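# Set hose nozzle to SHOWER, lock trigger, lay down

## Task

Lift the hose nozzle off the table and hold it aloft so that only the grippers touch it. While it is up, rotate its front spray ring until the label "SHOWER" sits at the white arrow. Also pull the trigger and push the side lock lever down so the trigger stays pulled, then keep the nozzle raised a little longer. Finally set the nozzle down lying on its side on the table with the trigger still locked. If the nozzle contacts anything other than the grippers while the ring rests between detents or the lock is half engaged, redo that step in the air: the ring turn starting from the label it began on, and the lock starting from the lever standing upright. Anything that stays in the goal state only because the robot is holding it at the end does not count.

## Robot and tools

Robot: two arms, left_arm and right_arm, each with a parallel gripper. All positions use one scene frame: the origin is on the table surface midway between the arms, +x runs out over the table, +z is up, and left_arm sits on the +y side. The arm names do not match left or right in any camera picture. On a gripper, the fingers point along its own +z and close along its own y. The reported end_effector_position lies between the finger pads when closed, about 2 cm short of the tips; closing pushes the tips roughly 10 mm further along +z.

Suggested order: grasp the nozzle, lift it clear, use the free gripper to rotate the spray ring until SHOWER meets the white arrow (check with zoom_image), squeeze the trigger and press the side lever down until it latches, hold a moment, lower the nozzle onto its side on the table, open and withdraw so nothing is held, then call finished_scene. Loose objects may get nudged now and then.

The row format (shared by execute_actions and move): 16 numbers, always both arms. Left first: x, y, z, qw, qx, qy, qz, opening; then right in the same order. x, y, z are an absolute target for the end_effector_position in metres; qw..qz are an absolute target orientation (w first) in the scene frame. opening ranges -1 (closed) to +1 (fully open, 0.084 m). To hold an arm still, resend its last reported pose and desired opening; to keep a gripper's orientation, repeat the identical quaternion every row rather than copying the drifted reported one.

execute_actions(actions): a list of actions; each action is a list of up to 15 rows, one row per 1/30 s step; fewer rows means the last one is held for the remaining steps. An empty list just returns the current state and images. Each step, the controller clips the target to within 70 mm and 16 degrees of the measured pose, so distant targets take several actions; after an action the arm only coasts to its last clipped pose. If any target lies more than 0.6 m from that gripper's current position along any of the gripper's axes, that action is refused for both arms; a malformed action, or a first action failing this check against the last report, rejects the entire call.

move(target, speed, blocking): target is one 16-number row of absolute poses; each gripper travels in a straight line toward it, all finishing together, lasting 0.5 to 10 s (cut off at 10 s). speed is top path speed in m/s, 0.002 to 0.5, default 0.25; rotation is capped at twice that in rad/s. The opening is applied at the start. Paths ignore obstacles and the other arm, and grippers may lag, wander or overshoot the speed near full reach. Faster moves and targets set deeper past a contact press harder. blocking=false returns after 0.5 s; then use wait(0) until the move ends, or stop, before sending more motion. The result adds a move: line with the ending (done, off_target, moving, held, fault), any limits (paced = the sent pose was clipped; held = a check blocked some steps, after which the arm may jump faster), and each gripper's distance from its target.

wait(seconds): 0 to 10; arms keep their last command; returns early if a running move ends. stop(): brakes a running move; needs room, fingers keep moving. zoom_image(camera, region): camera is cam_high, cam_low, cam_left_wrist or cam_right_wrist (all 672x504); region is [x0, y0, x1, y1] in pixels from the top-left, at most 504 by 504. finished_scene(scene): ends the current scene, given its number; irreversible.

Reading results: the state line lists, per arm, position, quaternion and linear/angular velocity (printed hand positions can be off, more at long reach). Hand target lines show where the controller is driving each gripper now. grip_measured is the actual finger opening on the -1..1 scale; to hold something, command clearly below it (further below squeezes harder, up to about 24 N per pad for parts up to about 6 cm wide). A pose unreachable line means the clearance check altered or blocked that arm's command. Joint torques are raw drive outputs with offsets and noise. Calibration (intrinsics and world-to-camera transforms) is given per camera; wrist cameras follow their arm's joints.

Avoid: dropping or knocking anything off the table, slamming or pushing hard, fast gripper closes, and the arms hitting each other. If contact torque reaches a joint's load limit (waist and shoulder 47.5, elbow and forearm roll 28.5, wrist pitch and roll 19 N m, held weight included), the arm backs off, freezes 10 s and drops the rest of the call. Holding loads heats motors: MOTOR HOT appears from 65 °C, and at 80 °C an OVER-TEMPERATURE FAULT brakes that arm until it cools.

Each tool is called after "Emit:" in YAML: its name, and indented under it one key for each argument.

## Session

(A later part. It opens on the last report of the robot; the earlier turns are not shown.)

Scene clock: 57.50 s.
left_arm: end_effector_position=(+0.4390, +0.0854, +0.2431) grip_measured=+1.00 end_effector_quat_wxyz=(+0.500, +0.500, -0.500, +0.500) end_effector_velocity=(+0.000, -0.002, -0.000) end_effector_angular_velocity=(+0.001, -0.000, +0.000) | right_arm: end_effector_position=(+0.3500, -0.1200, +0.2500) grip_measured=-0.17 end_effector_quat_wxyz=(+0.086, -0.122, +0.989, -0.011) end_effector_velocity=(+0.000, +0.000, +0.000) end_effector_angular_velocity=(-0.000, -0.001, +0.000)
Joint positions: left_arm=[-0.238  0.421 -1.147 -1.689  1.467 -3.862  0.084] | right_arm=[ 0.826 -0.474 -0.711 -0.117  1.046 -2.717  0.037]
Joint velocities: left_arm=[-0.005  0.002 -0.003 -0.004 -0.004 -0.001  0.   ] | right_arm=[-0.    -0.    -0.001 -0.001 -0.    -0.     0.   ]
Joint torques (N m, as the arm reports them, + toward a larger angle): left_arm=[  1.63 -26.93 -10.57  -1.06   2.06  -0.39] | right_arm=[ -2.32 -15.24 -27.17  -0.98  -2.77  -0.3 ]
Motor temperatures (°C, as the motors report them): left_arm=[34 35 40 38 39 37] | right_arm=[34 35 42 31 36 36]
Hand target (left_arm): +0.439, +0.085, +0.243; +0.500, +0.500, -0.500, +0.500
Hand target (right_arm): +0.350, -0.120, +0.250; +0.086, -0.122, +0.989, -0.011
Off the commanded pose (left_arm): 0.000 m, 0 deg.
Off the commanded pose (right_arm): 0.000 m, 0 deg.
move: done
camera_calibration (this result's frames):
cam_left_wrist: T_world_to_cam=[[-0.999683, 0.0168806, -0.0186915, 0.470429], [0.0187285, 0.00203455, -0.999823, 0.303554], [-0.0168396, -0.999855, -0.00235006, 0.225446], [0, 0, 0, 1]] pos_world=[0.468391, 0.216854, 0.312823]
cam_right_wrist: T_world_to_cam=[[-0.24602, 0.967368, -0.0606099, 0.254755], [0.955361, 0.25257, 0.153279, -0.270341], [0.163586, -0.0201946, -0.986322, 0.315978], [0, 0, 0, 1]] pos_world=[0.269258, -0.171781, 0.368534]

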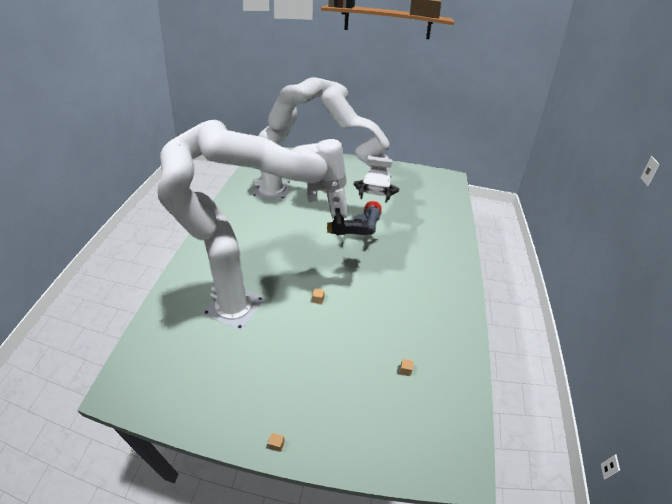

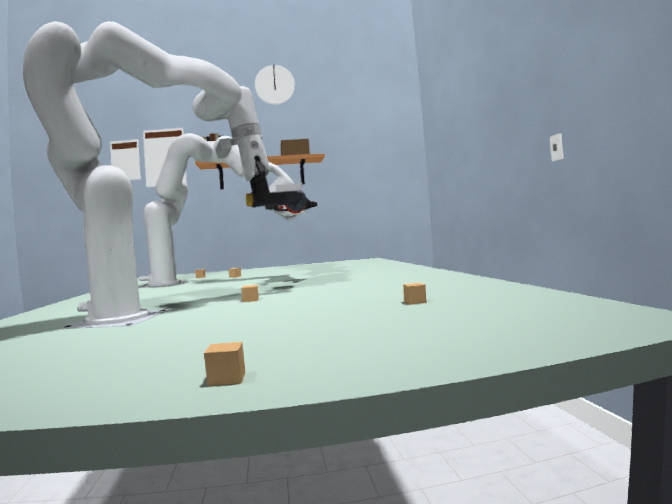

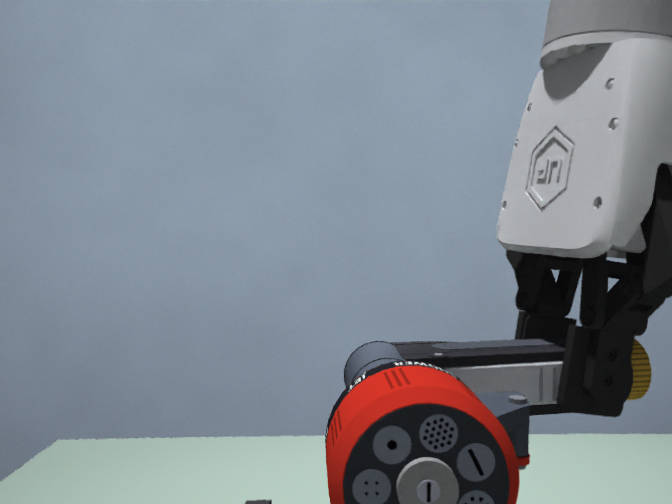

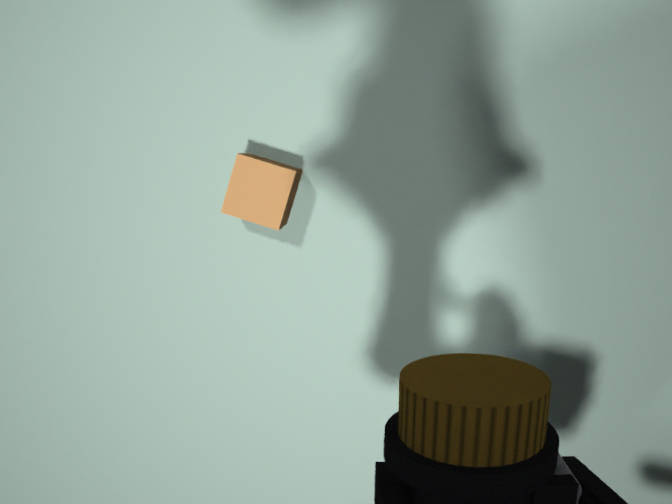

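Emit:
move:
  target: [0.4395,0.008,0.244,0.5,0.5,-0.5,0.5,1,0.35,-0.12,0.25,0.086,-0.122,0.989,-0.011,-1]
  speed: 0.06

Emit:
execute_actions:
  actions:
    - [[0.4395,0.008,0.244,0.5,0.5,-0.5,0.5,0.5,0.35,-0.12,0.25,0.086,-0.122,0.989,-0.011,-1]]
    - [[0.4395,0.008,0.244,0.5,0.5,-0.5,0.5,0.3,0.35,-0.12,0.25,0.086,-0.122,0.989,-0.011,-1]]
    - [[0.4395,0.008,0.244,0.5,0.5,-0.5,0.5,-0.4,0.35,-0.12,0.25,0.086,-0.122,0.989,-0.011,-1]]

Scene clock: 60.73 s.
left_arm: end_effector_position=(+0.4395, +0.0083, +0.2441) grip_measured=+1.00 end_effector_quat_wxyz=(+0.500, +0.500, -0.500, +0.500) end_effector_velocity=(+0.001, -0.001, +0.000) end_effector_angular_velocity=(+0.000, -0.000, +0.001) | right_arm: end_effector_position=(+0.3500, -0.1200, +0.2500) grip_measured=-0.17 end_effector_quat_wxyz=(+0.086, -0.122, +0.989, -0.011) end_effector_velocity=(-0.000, -0.000, +0.000) end_effector_angular_velocity=(+0.000, -0.000, -0.000)
Joint positions: left_arm=[-0.402  0.472 -1.229 -1.807  1.353 -3.873  0.084] | right_arm=[ 0.826 -0.474 -0.711 -0.117  1.046 -2.716  0.037]
Joint velocities: left_arm=[-0.003  0.003 -0.005 -0.003 -0.003 -0.001 -0.   ] | right_arm=[-0.    -0.001  0.001 -0.     0.     0.    -0.   ]
Joint torques (N m, as the arm reports them, + toward a larger angle): left_arm=[  1.65 -28.45 -10.88  -0.98   2.04  -0.33] | right_arm=[ -2.15 -15.46 -26.98  -0.71  -3.03  -0.2 ]
Motor temperatures (°C, as the motors report them): left_arm=[34 35 40 38 39 37] | right_arm=[34 35 42 31 36 36]
Hand target (left_arm): +0.439, +0.008, +0.244; +0.500, +0.500, -0.500, +0.500
Hand target (right_arm): +0.350, -0.120, +0.250; +0.086, -0.122, +0.989, -0.011
Off the commanded pose (left_arm): 0.000 m, 0 deg.
Off the commanded pose (right_arm): 0.000 m, 0 deg.
move: done
camera_calibration (this result's frames):
cam_left_wrist: T_world_to_cam=[[-0.999681, 0.0170138, -0.0186881, 0.472262], [0.0187256, 0.00204742, -0.999823, 0.304747], [-0.0169725, -0.999853, -0.00236536, 0.14844], [0, 0, 0, 1]] pos_world=[0.468924, 0.139759, 0.31387]
cam_right_wrist: T_world_to_cam=[[-0.246015, 0.967369, -0.0606149, 0.254753], [0.955359, 0.252566, 0.153293, -0.270343], [0.1636, -0.0201967, -0.98632, 0.315974], [0, 0, 0, 1]] pos_world=[0.269254, -0.171779, 0.368535]

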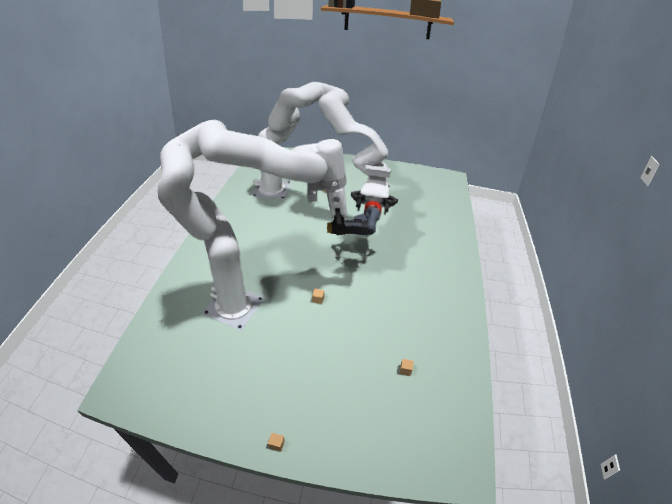

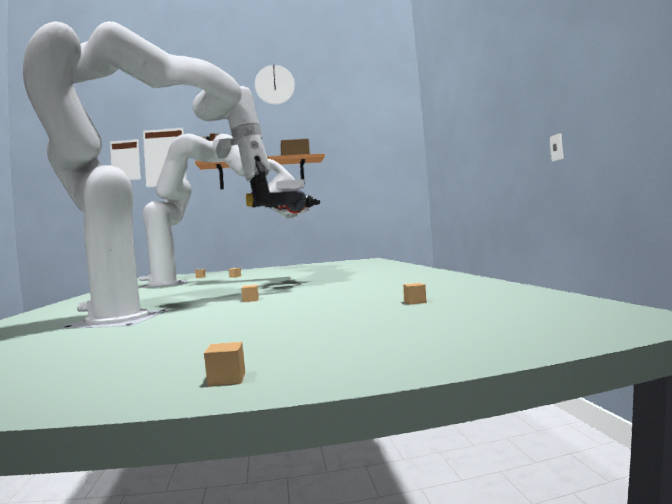

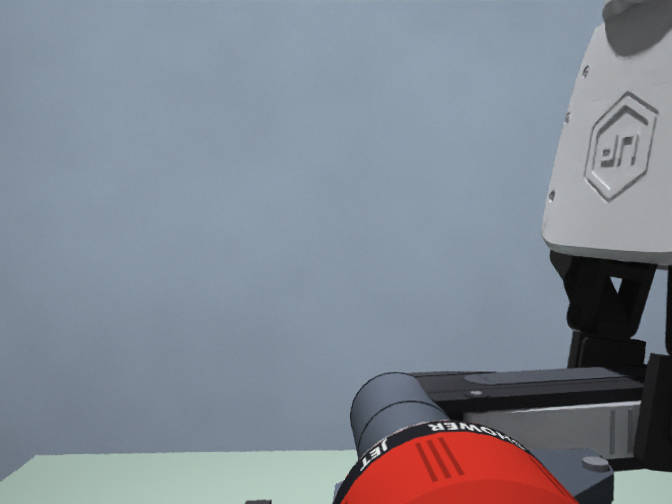

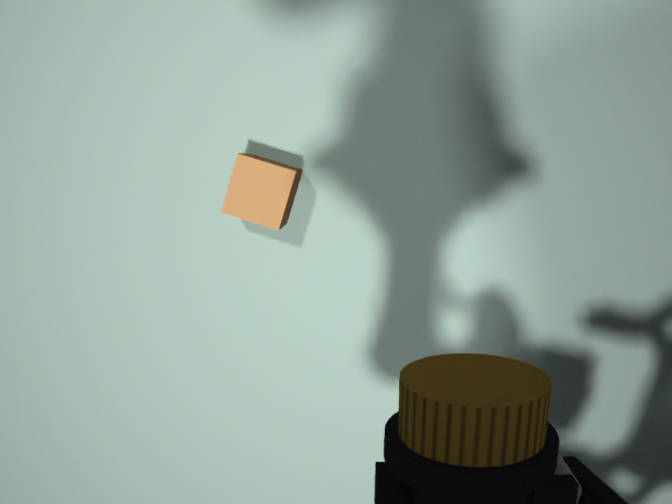

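Scene clock: 62.23 s.
left_arm: end_effector_position=(+0.4402, +0.0086, +0.2439) grip_measured=+0.32 end_effector_quat_wxyz=(+0.499, +0.501, -0.500, +0.500) end_effector_velocity=(-0.000, -0.000, +0.000) end_effector_angular_velocity=(-0.000, -0.000, -0.001) | right_arm: end_effector_position=(+0.3497, -0.1203, +0.2496) grip_measured=-0.17 end_effector_quat_wxyz=(+0.085, -0.122, +0.989, -0.011) end_effector_velocity=(-0.000, -0.000, -0.001) end_effector_angular_velocity=(-0.001, +0.001, +0.000)
Joint positions: left_arm=[-0.401  0.472 -1.23  -1.807  1.352 -3.873  0.058] | right_arm=[ 0.825 -0.474 -0.711 -0.117  1.048 -2.716  0.037]
Joint velocities: left_arm=[-0.001 -0.    -0.     0.     0.    -0.     0.   ] | right_arm=[ 0.     0.     0.002  0.    -0.    -0.     0.   ]
Joint torques (N m, as the arm reports them, + toward a larger angle): left_arm=[ -6.77 -29.26  -9.66   1.08   6.43  -0.42] | right_arm=[ -2.52 -15.29 -34.11  -0.53  -8.11   0.21]
Motor temperatures (°C, as the motors report them): left_arm=[34 35 40 38 39 37] | right_arm=[34 35 43 31 36 36]
Hand target (left_arm): +0.440, +0.008, +0.244; +0.500, +0.500, -0.500, +0.500
Hand target (right_arm): +0.350, -0.120, +0.250; +0.086, -0.122, +0.989, -0.011
Off the commanded pose (left_arm): 0.001 m, 0 deg.
Off the commanded pose (right_arm): 0.001 m, 0 deg.
camera_calibration (this result's frames):
cam_left_wrist: T_world_to_cam=[[-0.999706, 0.0152198, -0.0188843, 0.473074], [0.0189282, 0.00274202, -0.999817, 0.304475], [-0.0151652, -0.99988, -0.0030293, 0.148103], [0, 0, 0, 1]] pos_world=[0.469417, 0.14005, 0.313802]
cam_right_wrist: T_world_to_cam=[[-0.245835, 0.967368, -0.0613583, 0.255108], [0.955633, 0.252477, 0.151729, -0.269602], [0.162269, -0.0213357, -0.986516, 0.315982], [0, 0, 0, 1]] pos_world=[0.26908, -0.171973, 0.368281]

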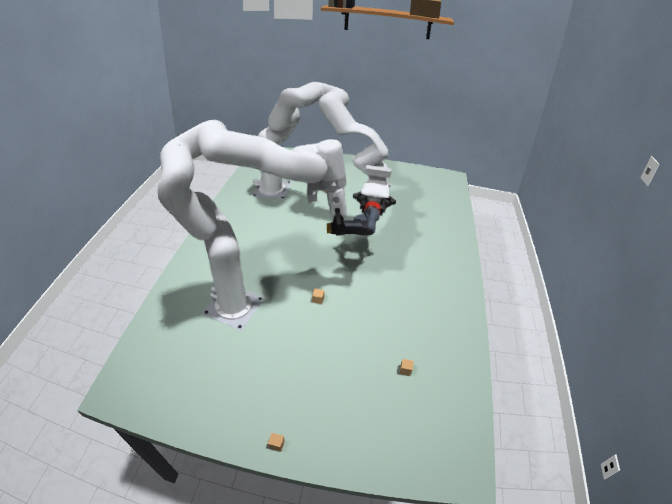

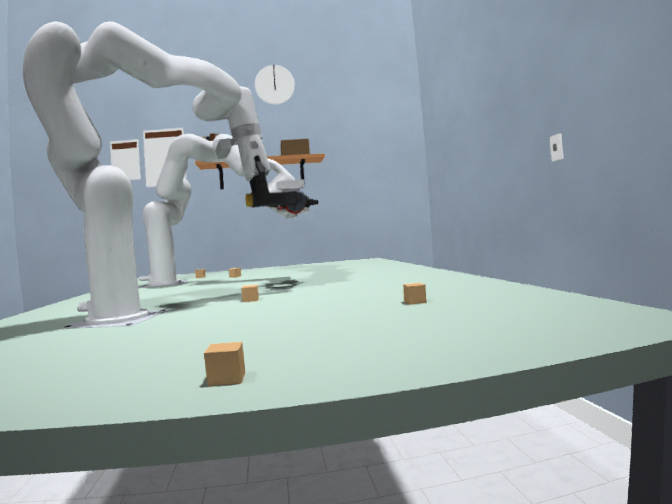

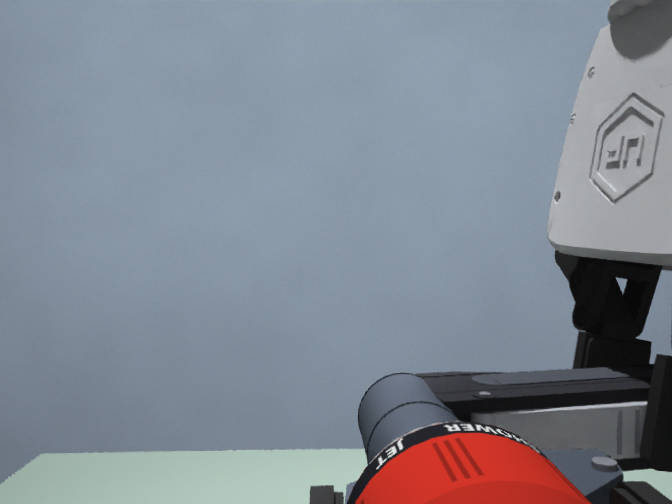

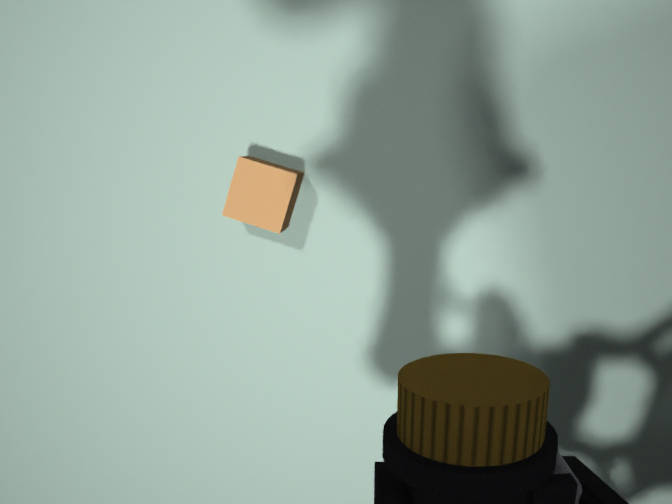

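Emit:
move:
  target: [0.4425,0.008,0.244,0.5,0.5,-0.5,0.5,-0.4,0.35,-0.12,0.25,0.086,-0.122,0.989,-0.011,-1]
  speed: 0.01

Emit:
move:
  target: [0.4425,0.008,0.244,0.668,0.668,-0.233,0.233,-0.4,0.35,-0.12,0.25,0.086,-0.122,0.989,-0.011,-1]
  speed: 0.25

Scene clock: 64.33 s.
left_arm: end_effector_position=(+0.4418, +0.0077, +0.2440) grip_measured=+0.32 end_effector_quat_wxyz=(+0.500, +0.500, -0.500, +0.500) end_effector_velocity=(+0.002, +0.000, +0.000) end_effector_angular_velocity=(-0.000, -0.000, +0.001) | right_arm: end_effector_position=(+0.3500, -0.1203, +0.2499) grip_measured=-0.16 end_effector_quat_wxyz=(+0.086, -0.122, +0.989, -0.011) end_effector_velocity=(+0.001, +0.001, +0.001) end_effector_angular_velocity=(+0.003, -0.004, +0.001)
Joint positions: left_arm=[-0.401  0.48  -1.241 -1.805  1.354 -3.878  0.058] | right_arm=[ 0.825 -0.473 -0.712 -0.117  1.047 -2.716  0.037]
Joint velocities: left_arm=[ 0.002  0.004 -0.007  0.001 -0.    -0.002  0.   ] | right_arm=[ 0.    -0.    -0.001  0.    -0.004 -0.     0.   ]
Joint torques (N m, as the arm reports them, + toward a larger angle): left_arm=[ -6.36 -29.25 -10.42   0.28   5.51  -0.36] | right_arm=[  0.91 -14.64 -33.51   0.46  -7.8   -0.71]
Motor temperatures (°C, as the motors report them): left_arm=[34 35 40 38 39 37] | right_arm=[34 35 43 31 37 36]
Hand target (left_arm): +0.443, +0.008, +0.244; +0.500, +0.500, -0.500, +0.500
Hand target (right_arm): +0.350, -0.120, +0.250; +0.086, -0.122, +0.989, -0.011
Off the commanded pose (left_arm): 0.001 m, 0 deg.
Off the commanded pose (right_arm): 0.000 m, 0 deg.
move: done
camera_calibration (this result's frames):
cam_left_wrist: T_world_to_cam=[[-0.999655, 0.018567, -0.0185861, 0.474567], [0.0186267, 0.00201801, -0.999824, 0.304617], [-0.0185262, -0.999826, -0.00236316, 0.148562], [0, 0, 0, 1]] pos_world=[0.471482, 0.13911, 0.313735]
cam_right_wrist: T_world_to_cam=[[-0.245185, 0.967545, -0.0611719, 0.254949], [0.95566, 0.251824, 0.152643, -0.270306], [0.163093, -0.0210339, -0.986386, 0.315995], [0, 0, 0, 1]] pos_world=[0.269294, -0.171958, 0.368549]

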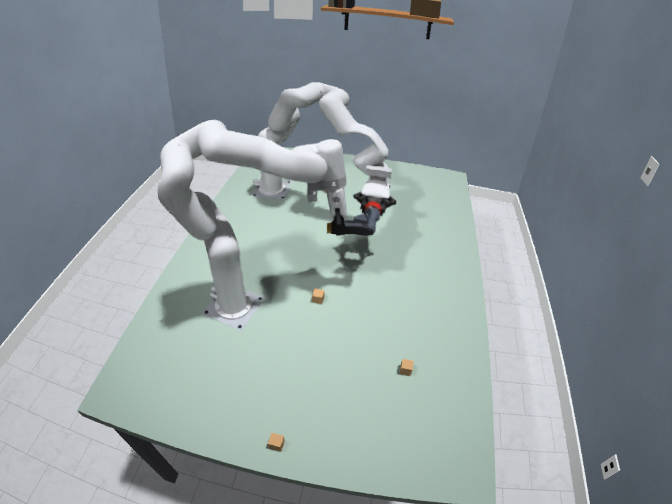

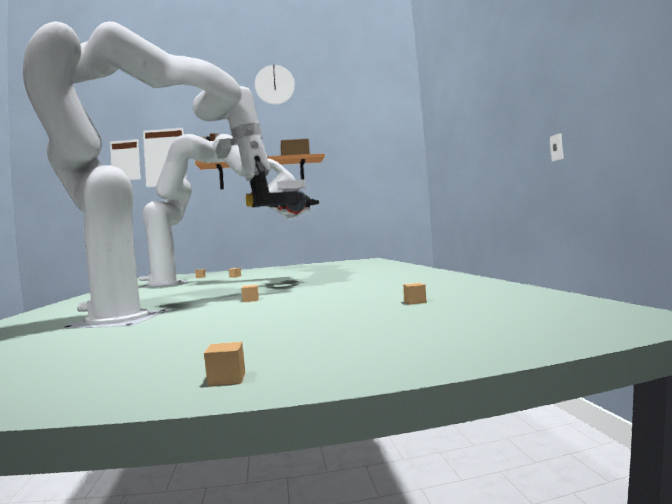

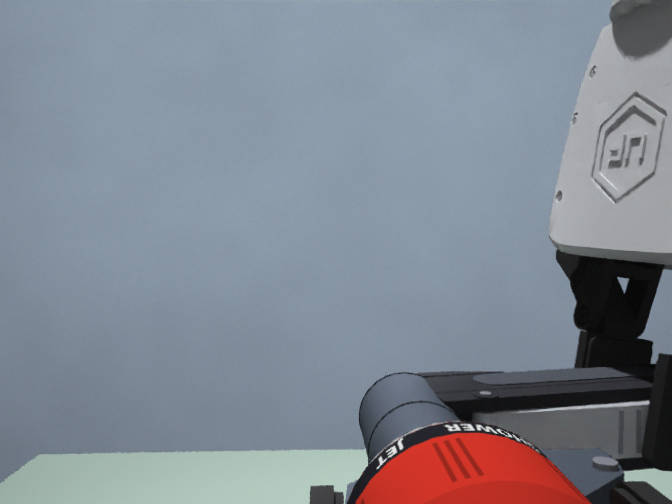

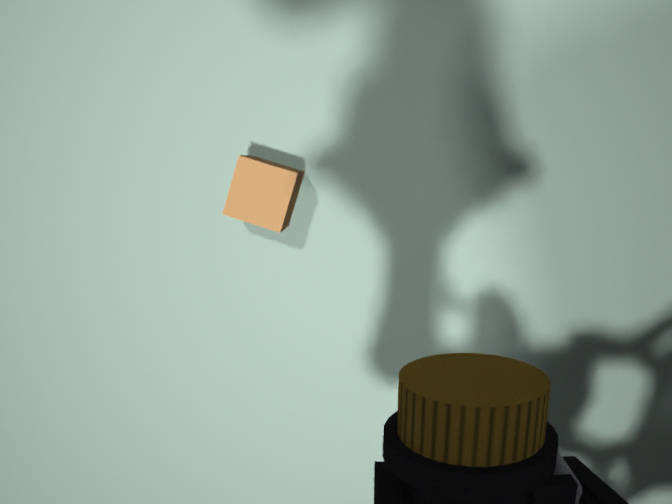

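Scene clock: 66.67 s.
left_arm: end_effector_position=(+0.4427, +0.0082, +0.2440) grip_measured=+0.32 end_effector_quat_wxyz=(+0.668, +0.668, -0.233, +0.233) end_effector_velocity=(+0.000, -0.000, -0.000) end_effector_angular_velocity=(+0.001, +0.011, -0.001) | right_arm: end_effector_position=(+0.3495, -0.1204, +0.2497) grip_measured=-0.16 end_effector_quat_wxyz=(+0.085, -0.122, +0.989, -0.012) end_effector_velocity=(+0.000, +0.000, +0.000) end_effector_angular_velocity=(+0.000, -0.000, +0.000)
Joint positions: left_arm=[-0.4    0.48  -1.242 -1.805  1.353 -4.776  0.058] | right_arm=[ 0.826 -0.474 -0.711 -0.117  1.049 -2.716  0.037]
Joint velocities: left_arm=[-0.     0.    -0.001  0.001 -0.001 -0.011  0.   ] | right_arm=[ 0.     0.001 -0.001  0.     0.    -0.    -0.   ]
Joint torques (N m, as the arm reports them, + toward a larger angle): left_arm=[ -8.09 -30.21 -10.43   0.49   6.46  -0.37] | right_arm=[ -0.28 -14.5  -33.76  -0.02  -8.43   0.01]
Motor temperatures (°C, as the motors report them): left_arm=[34 35 40 38 39 37] | right_arm=[34 35 44 31 37 36]
Hand target (left_arm): +0.442, +0.008, +0.244; +0.668, +0.668, -0.233, +0.233
Hand target (right_arm): +0.350, -0.120, +0.250; +0.086, -0.122, +0.989, -0.011
Off the commanded pose (left_arm): 0.000 m, 0 deg.
Off the commanded pose (right_arm): 0.001 m, 0 deg.
move: done
camera_calibration (this result's frames):
cam_left_wrist: T_world_to_cam=[[-0.637265, 0.0170201, 0.770456, 0.122443], [-0.770547, 0.0017993, -0.63738, 0.565549], [-0.0122345, -0.999854, 0.0119681, 0.142751], [0, 0, 0, 1]] pos_world=[0.515558, 0.139628, 0.264424]
cam_right_wrist: T_world_to_cam=[[-0.245834, 0.967347, -0.0616842, 0.255227], [0.955768, 0.252509, 0.15082, -0.269248], [0.161471, -0.0218791, -0.986635, 0.316376], [0, 0, 0, 1]] pos_world=[0.268996, -0.171984, 0.368499]

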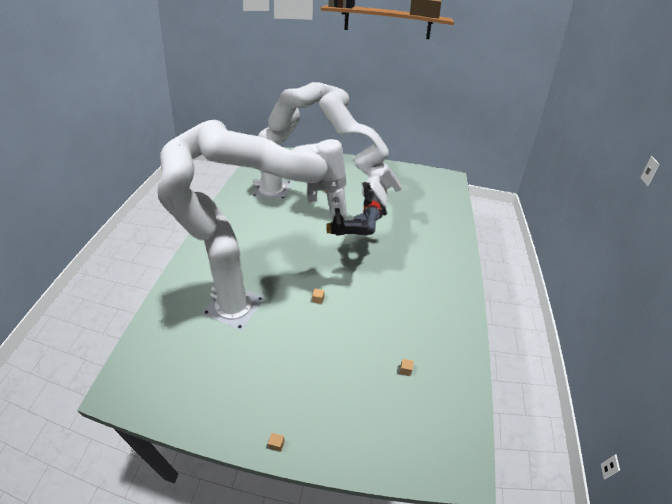

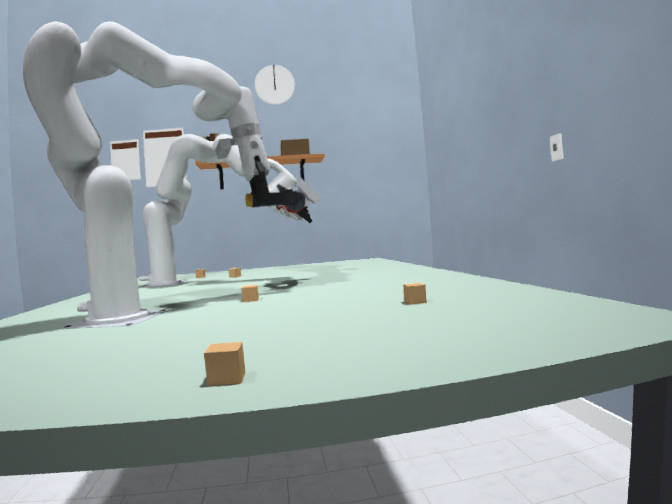

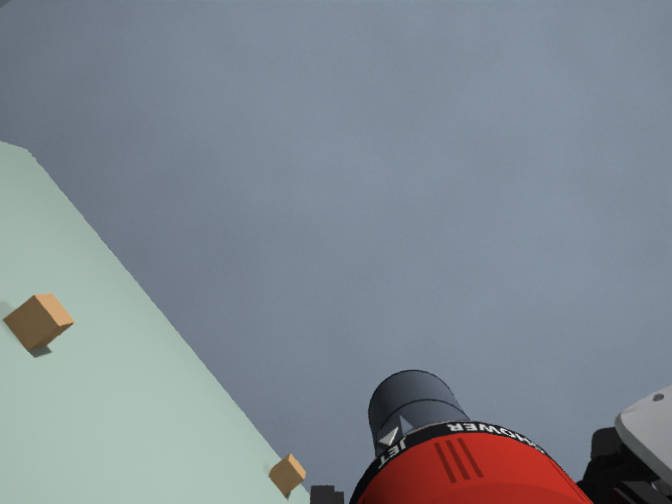

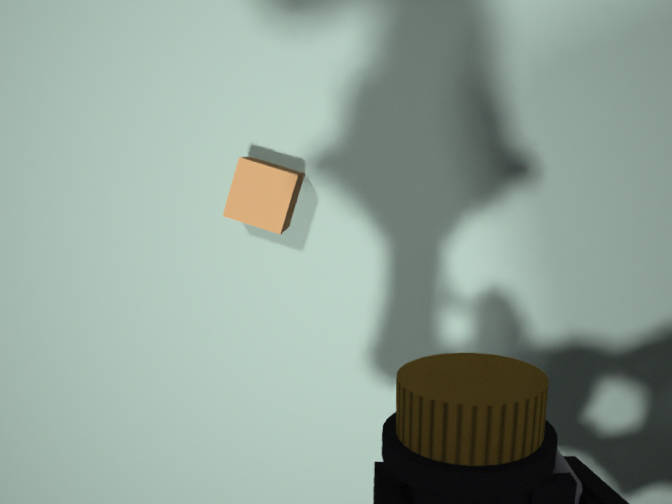

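Emit:
move:
  target: [0.4455,0.009,0.241,0.703,0.703,0.080,-0.080,-0.4,0.35,-0.12,0.25,0.086,-0.122,0.989,-0.011,-1]
  speed: 0.25

Emit:
execute_actions:
  actions:
    - [[0.4455,0.009,0.241,0.703,0.703,0.080,-0.080,0.45,0.35,-0.12,0.25,0.086,-0.122,0.989,-0.011,-1]]
    - [[0.4455,0.009,0.241,0.703,0.703,0.080,-0.080,1,0.35,-0.12,0.25,0.086,-0.122,0.989,-0.011,-1]]

Emit:
move:
  target: [0.4455,0.17,0.241,0.703,0.703,0.080,-0.080,1,0.35,-0.12,0.25,0.086,-0.122,0.989,-0.011,-1]
  speed: 0.12

Scene clock: 70.67 s.
left_arm: end_effector_position=(+0.4453, +0.0087, +0.2412) grip_measured=+0.32 end_effector_quat_wxyz=(+0.703, +0.702, +0.079, -0.080) end_effector_velocity=(+0.001, +0.001, -0.000) end_effector_angular_velocity=(+0.002, +0.010, +0.000) | right_arm: end_effector_position=(+0.3501, -0.1198, +0.2501) grip_measured=-0.16 end_effector_quat_wxyz=(+0.086, -0.122, +0.989, -0.011) end_effector_velocity=(+0.000, -0.000, -0.000) end_effector_angular_velocity=(-0.001, +0.001, +0.000)
Joint positions: left_arm=[-0.397  0.493 -1.254 -1.802  1.357 -5.673  0.058] | right_arm=[ 0.826 -0.473 -0.711 -0.117  1.046 -2.716  0.037]
Joint velocities: left_arm=[ 0.002  0.001 -0.001  0.002 -0.001 -0.011 -0.   ] | right_arm=[ 0.     0.001 -0.    -0.     0.    -0.    -0.   ]
Joint torques (N m, as the arm reports them, + toward a larger angle): left_arm=[ -4.19 -27.79  -9.67   0.78   3.42  -0.29] | right_arm=[ -0.75 -15.71 -32.4   -1.21  -6.05  -0.41]
Motor temperatures (°C, as the motors report them): left_arm=[34 35 40 38 40 37] | right_arm=[34 35 45 31 38 36]
Hand target (left_arm): +0.446, +0.009, +0.241; +0.703, +0.703, +0.080, -0.080
Hand target (right_arm): +0.350, -0.120, +0.250; +0.086, -0.122, +0.989, -0.011
Off the commanded pose (left_arm): 0.000 m, 0 deg.
Off the commanded pose (right_arm): 0.000 m, 0 deg.
move: done
camera_calibration (this result's frames):
cam_left_wrist: T_world_to_cam=[[0.205134, 0.0176469, 0.978575, -0.299063], [-0.978734, 0.00303362, 0.205112, 0.455228], [0.000650967, -0.99984, 0.0178939, 0.136147], [0, 0, 0, 1]] pos_world=[0.506806, 0.140022, 0.196846]
cam_right_wrist: T_world_to_cam=[[-0.246111, 0.967364, -0.0602987, 0.254574], [0.955281, 0.252617, 0.153699, -0.270527], [0.163915, -0.0197752, -0.986276, 0.315981], [0, 0, 0, 1]] pos_world=[0.269289, -0.171678, 0.368575]

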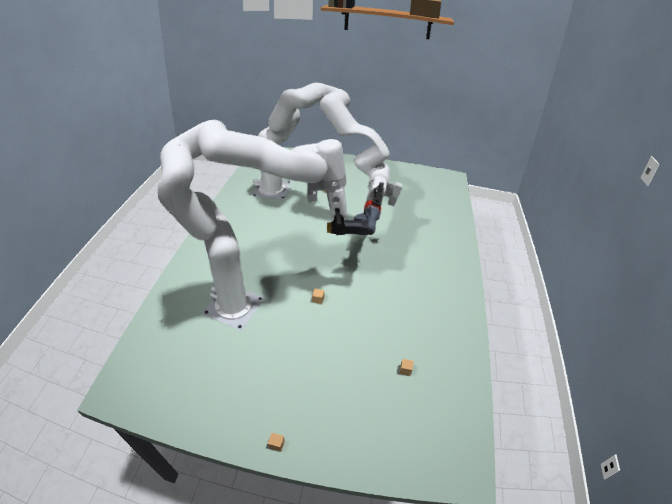

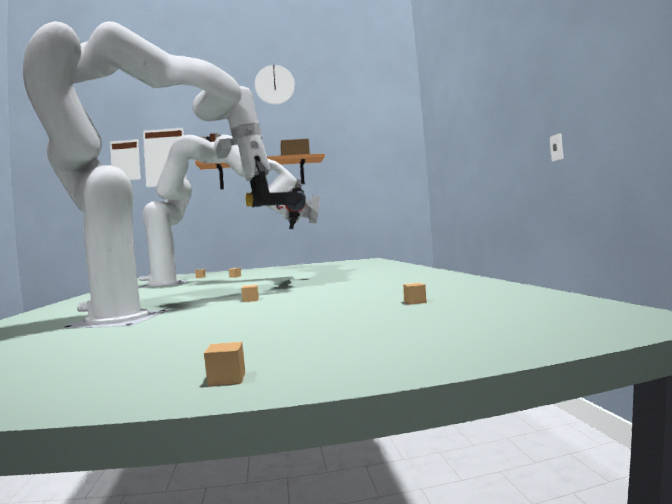

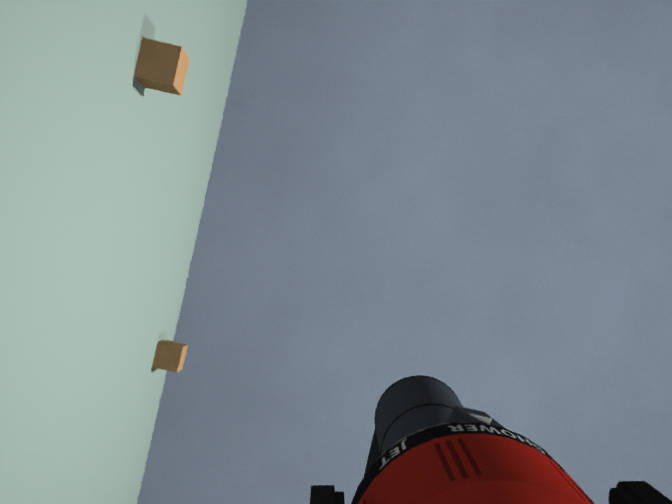

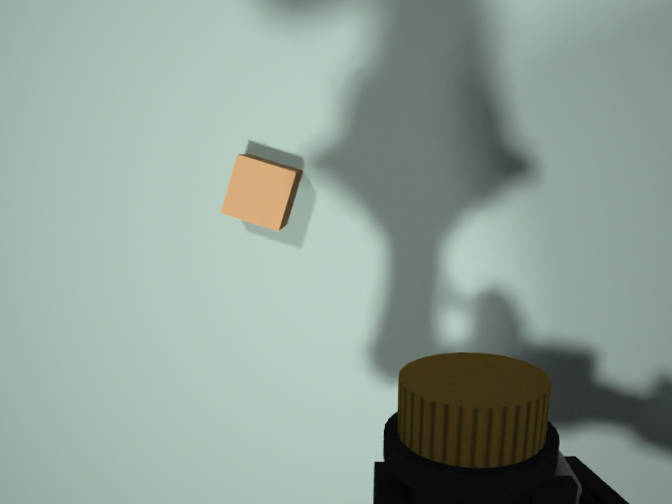

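Scene clock: 71.67 s.
left_arm: end_effector_position=(+0.4455, +0.0090, +0.2410) grip_measured=+1.00 end_effector_quat_wxyz=(+0.703, +0.703, +0.080, -0.080) end_effector_velocity=(-0.001, -0.001, -0.000) end_effector_angular_velocity=(+0.001, +0.000, -0.002) | right_arm: end_effector_position=(+0.3500, -0.1200, +0.2500) grip_measured=-0.17 end_effector_quat_wxyz=(+0.086, -0.122, +0.989, -0.011) end_effector_velocity=(+0.000, +0.000, +0.000) end_effector_angular_velocity=(+0.001, -0.001, -0.000)
Joint positions: left_arm=[-0.396  0.493 -1.254 -1.802  1.356 -5.674  0.084] | right_arm=[ 0.826 -0.473 -0.711 -0.117  1.046 -2.717  0.037]
Joint velocities: left_arm=[-0.002  0.     0.     0.    -0.001 -0.     0.001] | right_arm=[-0.     0.    -0.001 -0.    -0.001  0.    -0.   ]
Joint torques (N m, as the arm reports them, + toward a larger angle): left_arm=[  1.77 -28.53 -10.92  -0.87   2.15  -0.39] | right_arm=[ -2.44 -15.82 -27.15  -0.75  -3.25  -0.07]
Motor temperatures (°C, as the motors report them): left_arm=[34 35 40 38 40 37] | right_arm=[34 35 45 31 37 36]
Hand target (left_arm): +0.445, +0.009, +0.241; +0.703, +0.703, +0.080, -0.080
Hand target (right_arm): +0.350, -0.120, +0.250; +0.086, -0.122, +0.989, -0.011
Off the commanded pose (left_arm): 0.000 m, 0 deg.
Off the commanded pose (right_arm): 0.000 m, 0 deg.
camera_calibration (this result's frames):
cam_left_wrist: T_world_to_cam=[[0.206283, 0.0172614, 0.97834, -0.299367], [-0.978491, 0.00231488, 0.206274, 0.455107], [0.00129585, -0.999848, 0.0173677, 0.136271], [0, 0, 0, 1]] pos_world=[0.506897, 0.140365, 0.196639]
cam_right_wrist: T_world_to_cam=[[-0.246036, 0.967361, -0.0606576, 0.254778], [0.95537, 0.252592, 0.153186, -0.270293], [0.163508, -0.0202611, -0.986334, 0.315969], [0, 0, 0, 1]] pos_world=[0.269251, -0.171786, 0.36851]

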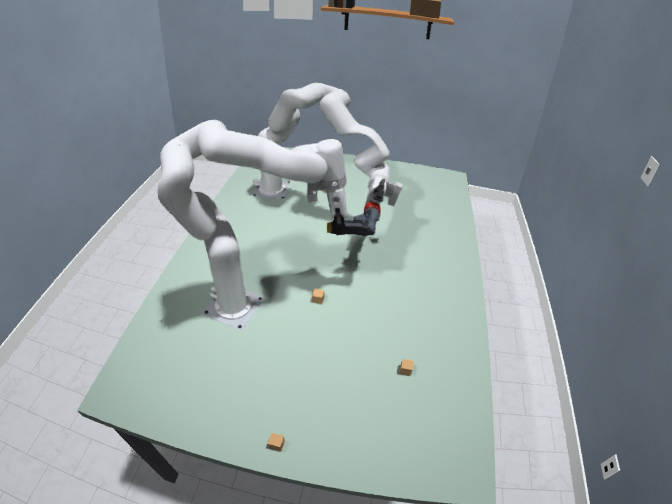

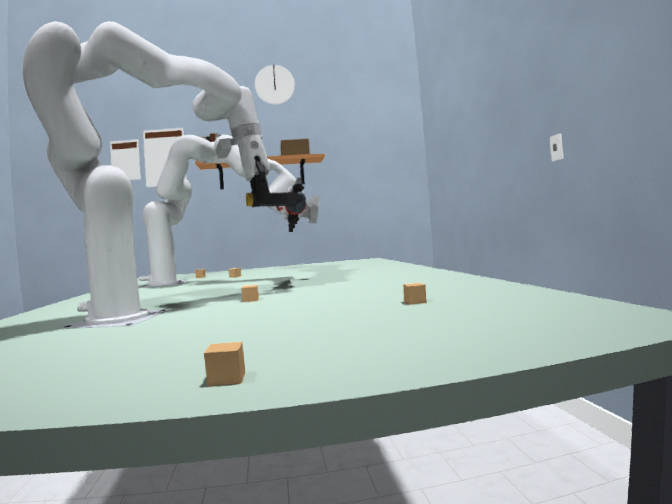

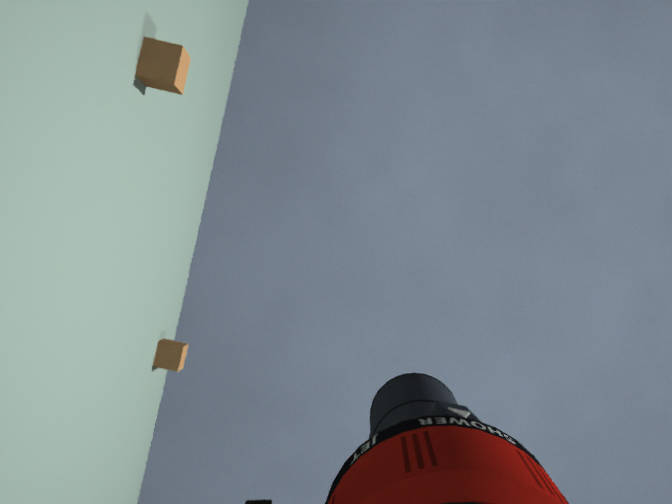

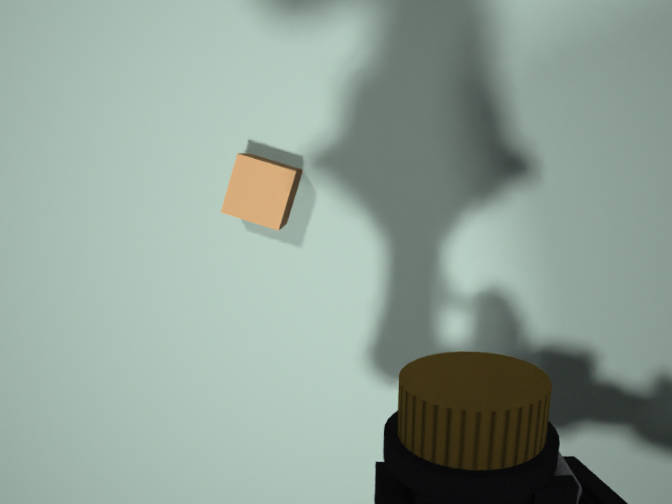

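Scene clock: 73.53 s.
left_arm: end_effector_position=(+0.4455, +0.1695, +0.2408) grip_measured=+1.00 end_effector_quat_wxyz=(+0.702, +0.703, +0.080, -0.080) end_effector_velocity=(+0.000, +0.003, +0.000) end_effector_angular_velocity=(+0.000, -0.000, +0.001) | right_arm: end_effector_position=(+0.3500, -0.1200, +0.2500) grip_measured=-0.17 end_effector_quat_wxyz=(+0.086, -0.122, +0.989, -0.011) end_effector_velocity=(-0.000, -0.000, -0.000) end_effector_angular_velocity=(-0.001, +0.001, -0.000)
Joint positions: left_arm=[-0.051  0.429 -1.153 -1.547  1.591 -5.662  0.084] | right_arm=[ 0.826 -0.474 -0.711 -0.117  1.046 -2.716  0.037]
Joint velocities: left_arm=[ 0.006 -0.    -0.     0.004  0.003 -0.     0.   ] | right_arm=[ 0.     0.     0.001 -0.     0.     0.     0.   ]
Joint torques (N m, as the arm reports them, + toward a larger angle): left_arm=[  1.58 -26.77 -10.27  -1.16   2.01  -0.29] | right_arm=[ -1.98 -15.29 -27.35  -0.82  -2.93  -0.28]
Motor temperatures (°C, as the motors report them): left_arm=[34 35 40 38 40 37] | right_arm=[34 35 45 31 37 36]
Hand target (left_arm): +0.446, +0.170, +0.241; +0.702, +0.703, +0.080, -0.080
Hand target (right_arm): +0.350, -0.120, +0.250; +0.086, -0.122, +0.989, -0.011
Off the commanded pose (left_arm): 0.001 m, 0 deg.
Off the commanded pose (right_arm): 0.000 m, 0 deg.
move: done
camera_calibration (this result's frames):
cam_left_wrist: T_world_to_cam=[[0.206263, 0.0166925, 0.978354, -0.301837], [-0.978496, 0.0025393, 0.20625, 0.454802], [0.000958483, -0.999857, 0.0168573, 0.29706], [0, 0, 0, 1]] pos_world=[0.506995, 0.300901, 0.196493]
cam_right_wrist: T_world_to_cam=[[-0.246016, 0.967369, -0.0606153, 0.254753], [0.955359, 0.252567, 0.153293, -0.270342], [0.1636, -0.020197, -0.98632, 0.315974], [0, 0, 0, 1]] pos_world=[0.269254, -0.171779, 0.368535]

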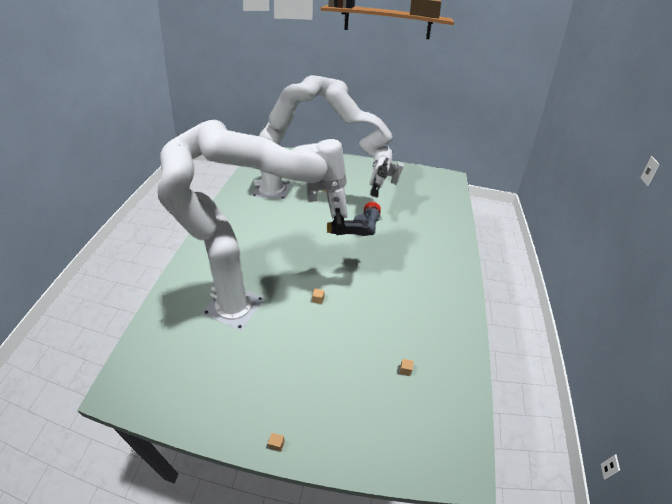

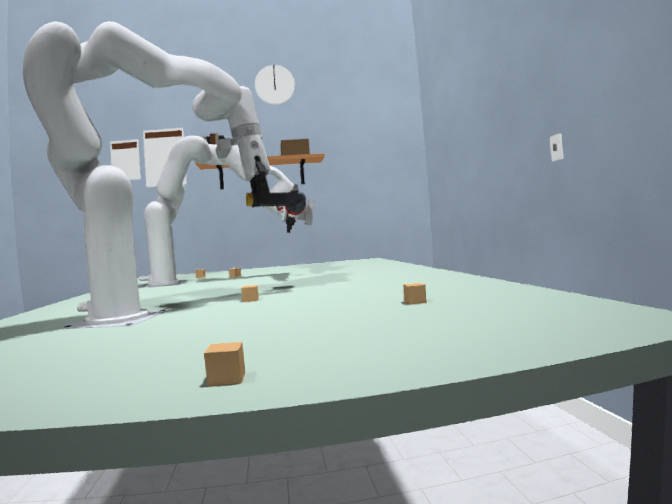

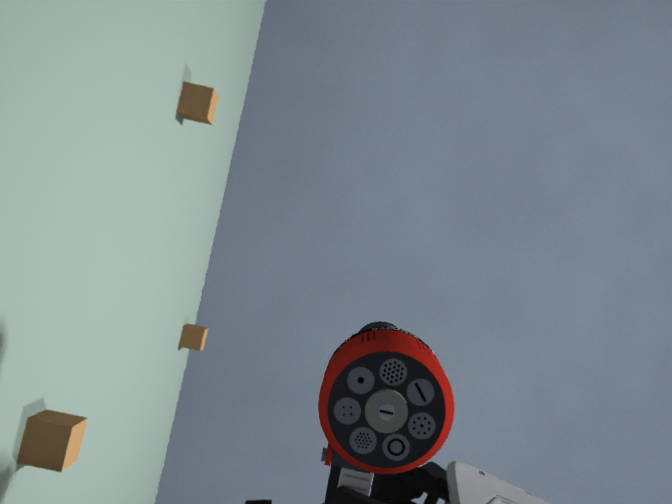

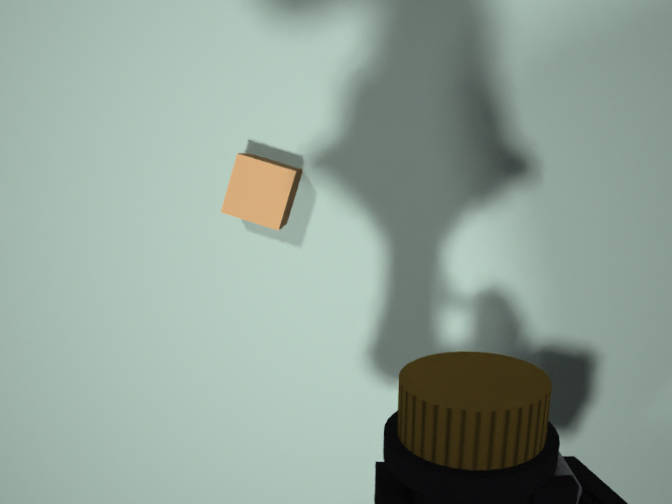

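Emit:
move:
  target: [0.4455,0.17,0.241,0.703,0.703,0.080,-0.080,1,0.40,-0.12,0.055,0.104,-0.118,0.987,0.024,-1]
  speed: 0.12

Emit:
zoom_image:
  camera: "cam_low"
  region: [230,220,370,320]

Scene clock: 80.40 s.
left_arm: end_effector_position=(+0.4455, +0.1700, +0.2410) grip_measured=+1.00 end_effector_quat_wxyz=(+0.703, +0.703, +0.080, -0.080) end_effector_velocity=(+0.000, +0.000, +0.000) end_effector_angular_velocity=(-0.001, -0.000, +0.000) | right_arm: end_effector_position=(+0.4002, -0.1196, +0.0557) grip_measured=-0.17 end_effector_quat_wxyz=(+0.104, -0.118, +0.987, +0.024) end_effector_velocity=(+0.001, +0.000, -0.002) end_effector_angular_velocity=(+0.000, +0.000, +0.000)
Joint positions: left_arm=[-0.05   0.429 -1.152 -1.547  1.592 -5.662  0.084] | right_arm=[ 0.706  0.026 -0.522 -0.116  0.286 -2.772  0.037]
Joint velocities: left_arm=[ 0.001 -0.    -0.    -0.     0.001  0.     0.   ] | right_arm=[-0.001  0.011 -0.003 -0.001 -0.008  0.     0.   ]
Joint torques (N m, as the arm reports them, + toward a larger angle): left_arm=[  1.71 -26.73 -10.41  -1.3    2.    -0.44] | right_arm=[ -2.41 -23.89 -20.74  -0.51  -3.31  -0.39]
Motor temperatures (°C, as the motors report them): left_arm=[34 35 40 38 40 37] | right_arm=[34 35 45 31 37 36]
Hand target (left_arm): +0.445, +0.170, +0.241; +0.703, +0.703, +0.080, -0.080
Hand target (right_arm): +0.400, -0.120, +0.055; +0.104, -0.118, +0.987, +0.024
Off the commanded pose (left_arm): 0.000 m, 0 deg.
Off the commanded pose (right_arm): 0.001 m, 0 deg.
move: done
camera_calibration (this result's frames):
cam_left_wrist: T_world_to_cam=[[0.206325, 0.0172421, 0.978332, -0.30213], [-0.978483, 0.00227925, 0.206316, 0.45474], [0.00132746, -0.999849, 0.0173413, 0.297257], [0, 0, 0, 1]] pos_world=[0.506897, 0.301385, 0.196608]
cam_right_wrist: T_world_to_cam=[[-0.244372, 0.969671, 0.00451774, 0.250938], [0.950624, 0.238648, 0.198396, -0.290901], [0.1913, 0.052777, -0.980112, 0.113381], [0, 0, 0, 1]] pos_world=[0.31617, -0.179889, 0.167705]

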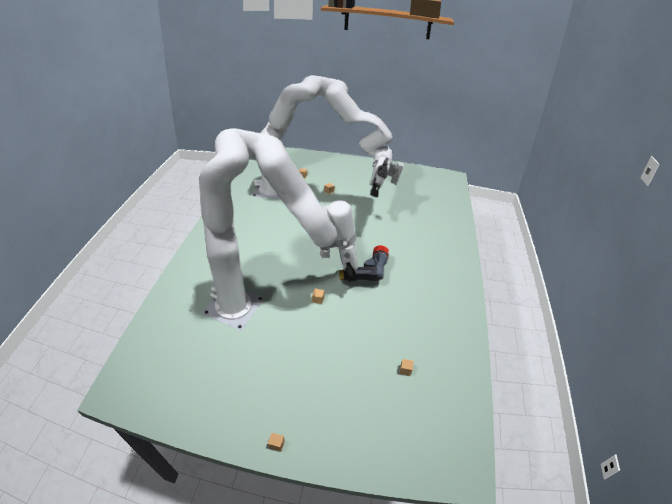

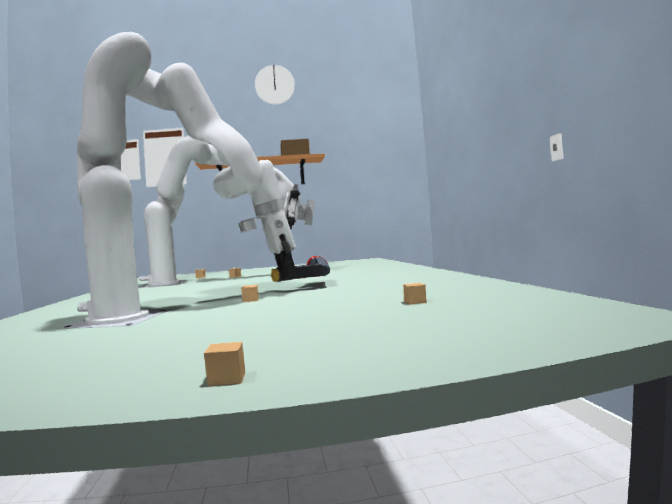

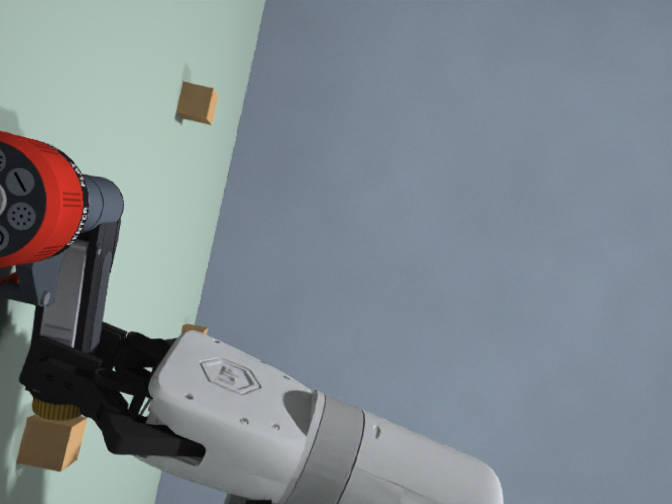

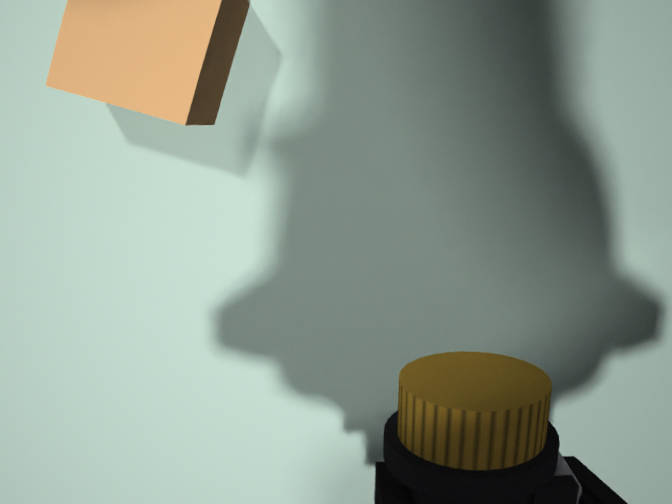

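Region (230, 220, 370, 320) of cam_low's 672x504 image, scaled by 3.600, with more detail than that image has; it fills the top 360 rows of this view, and the rest is white.

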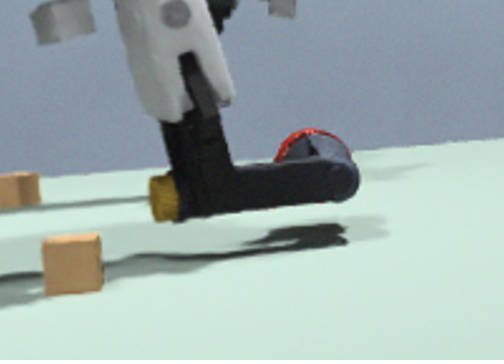

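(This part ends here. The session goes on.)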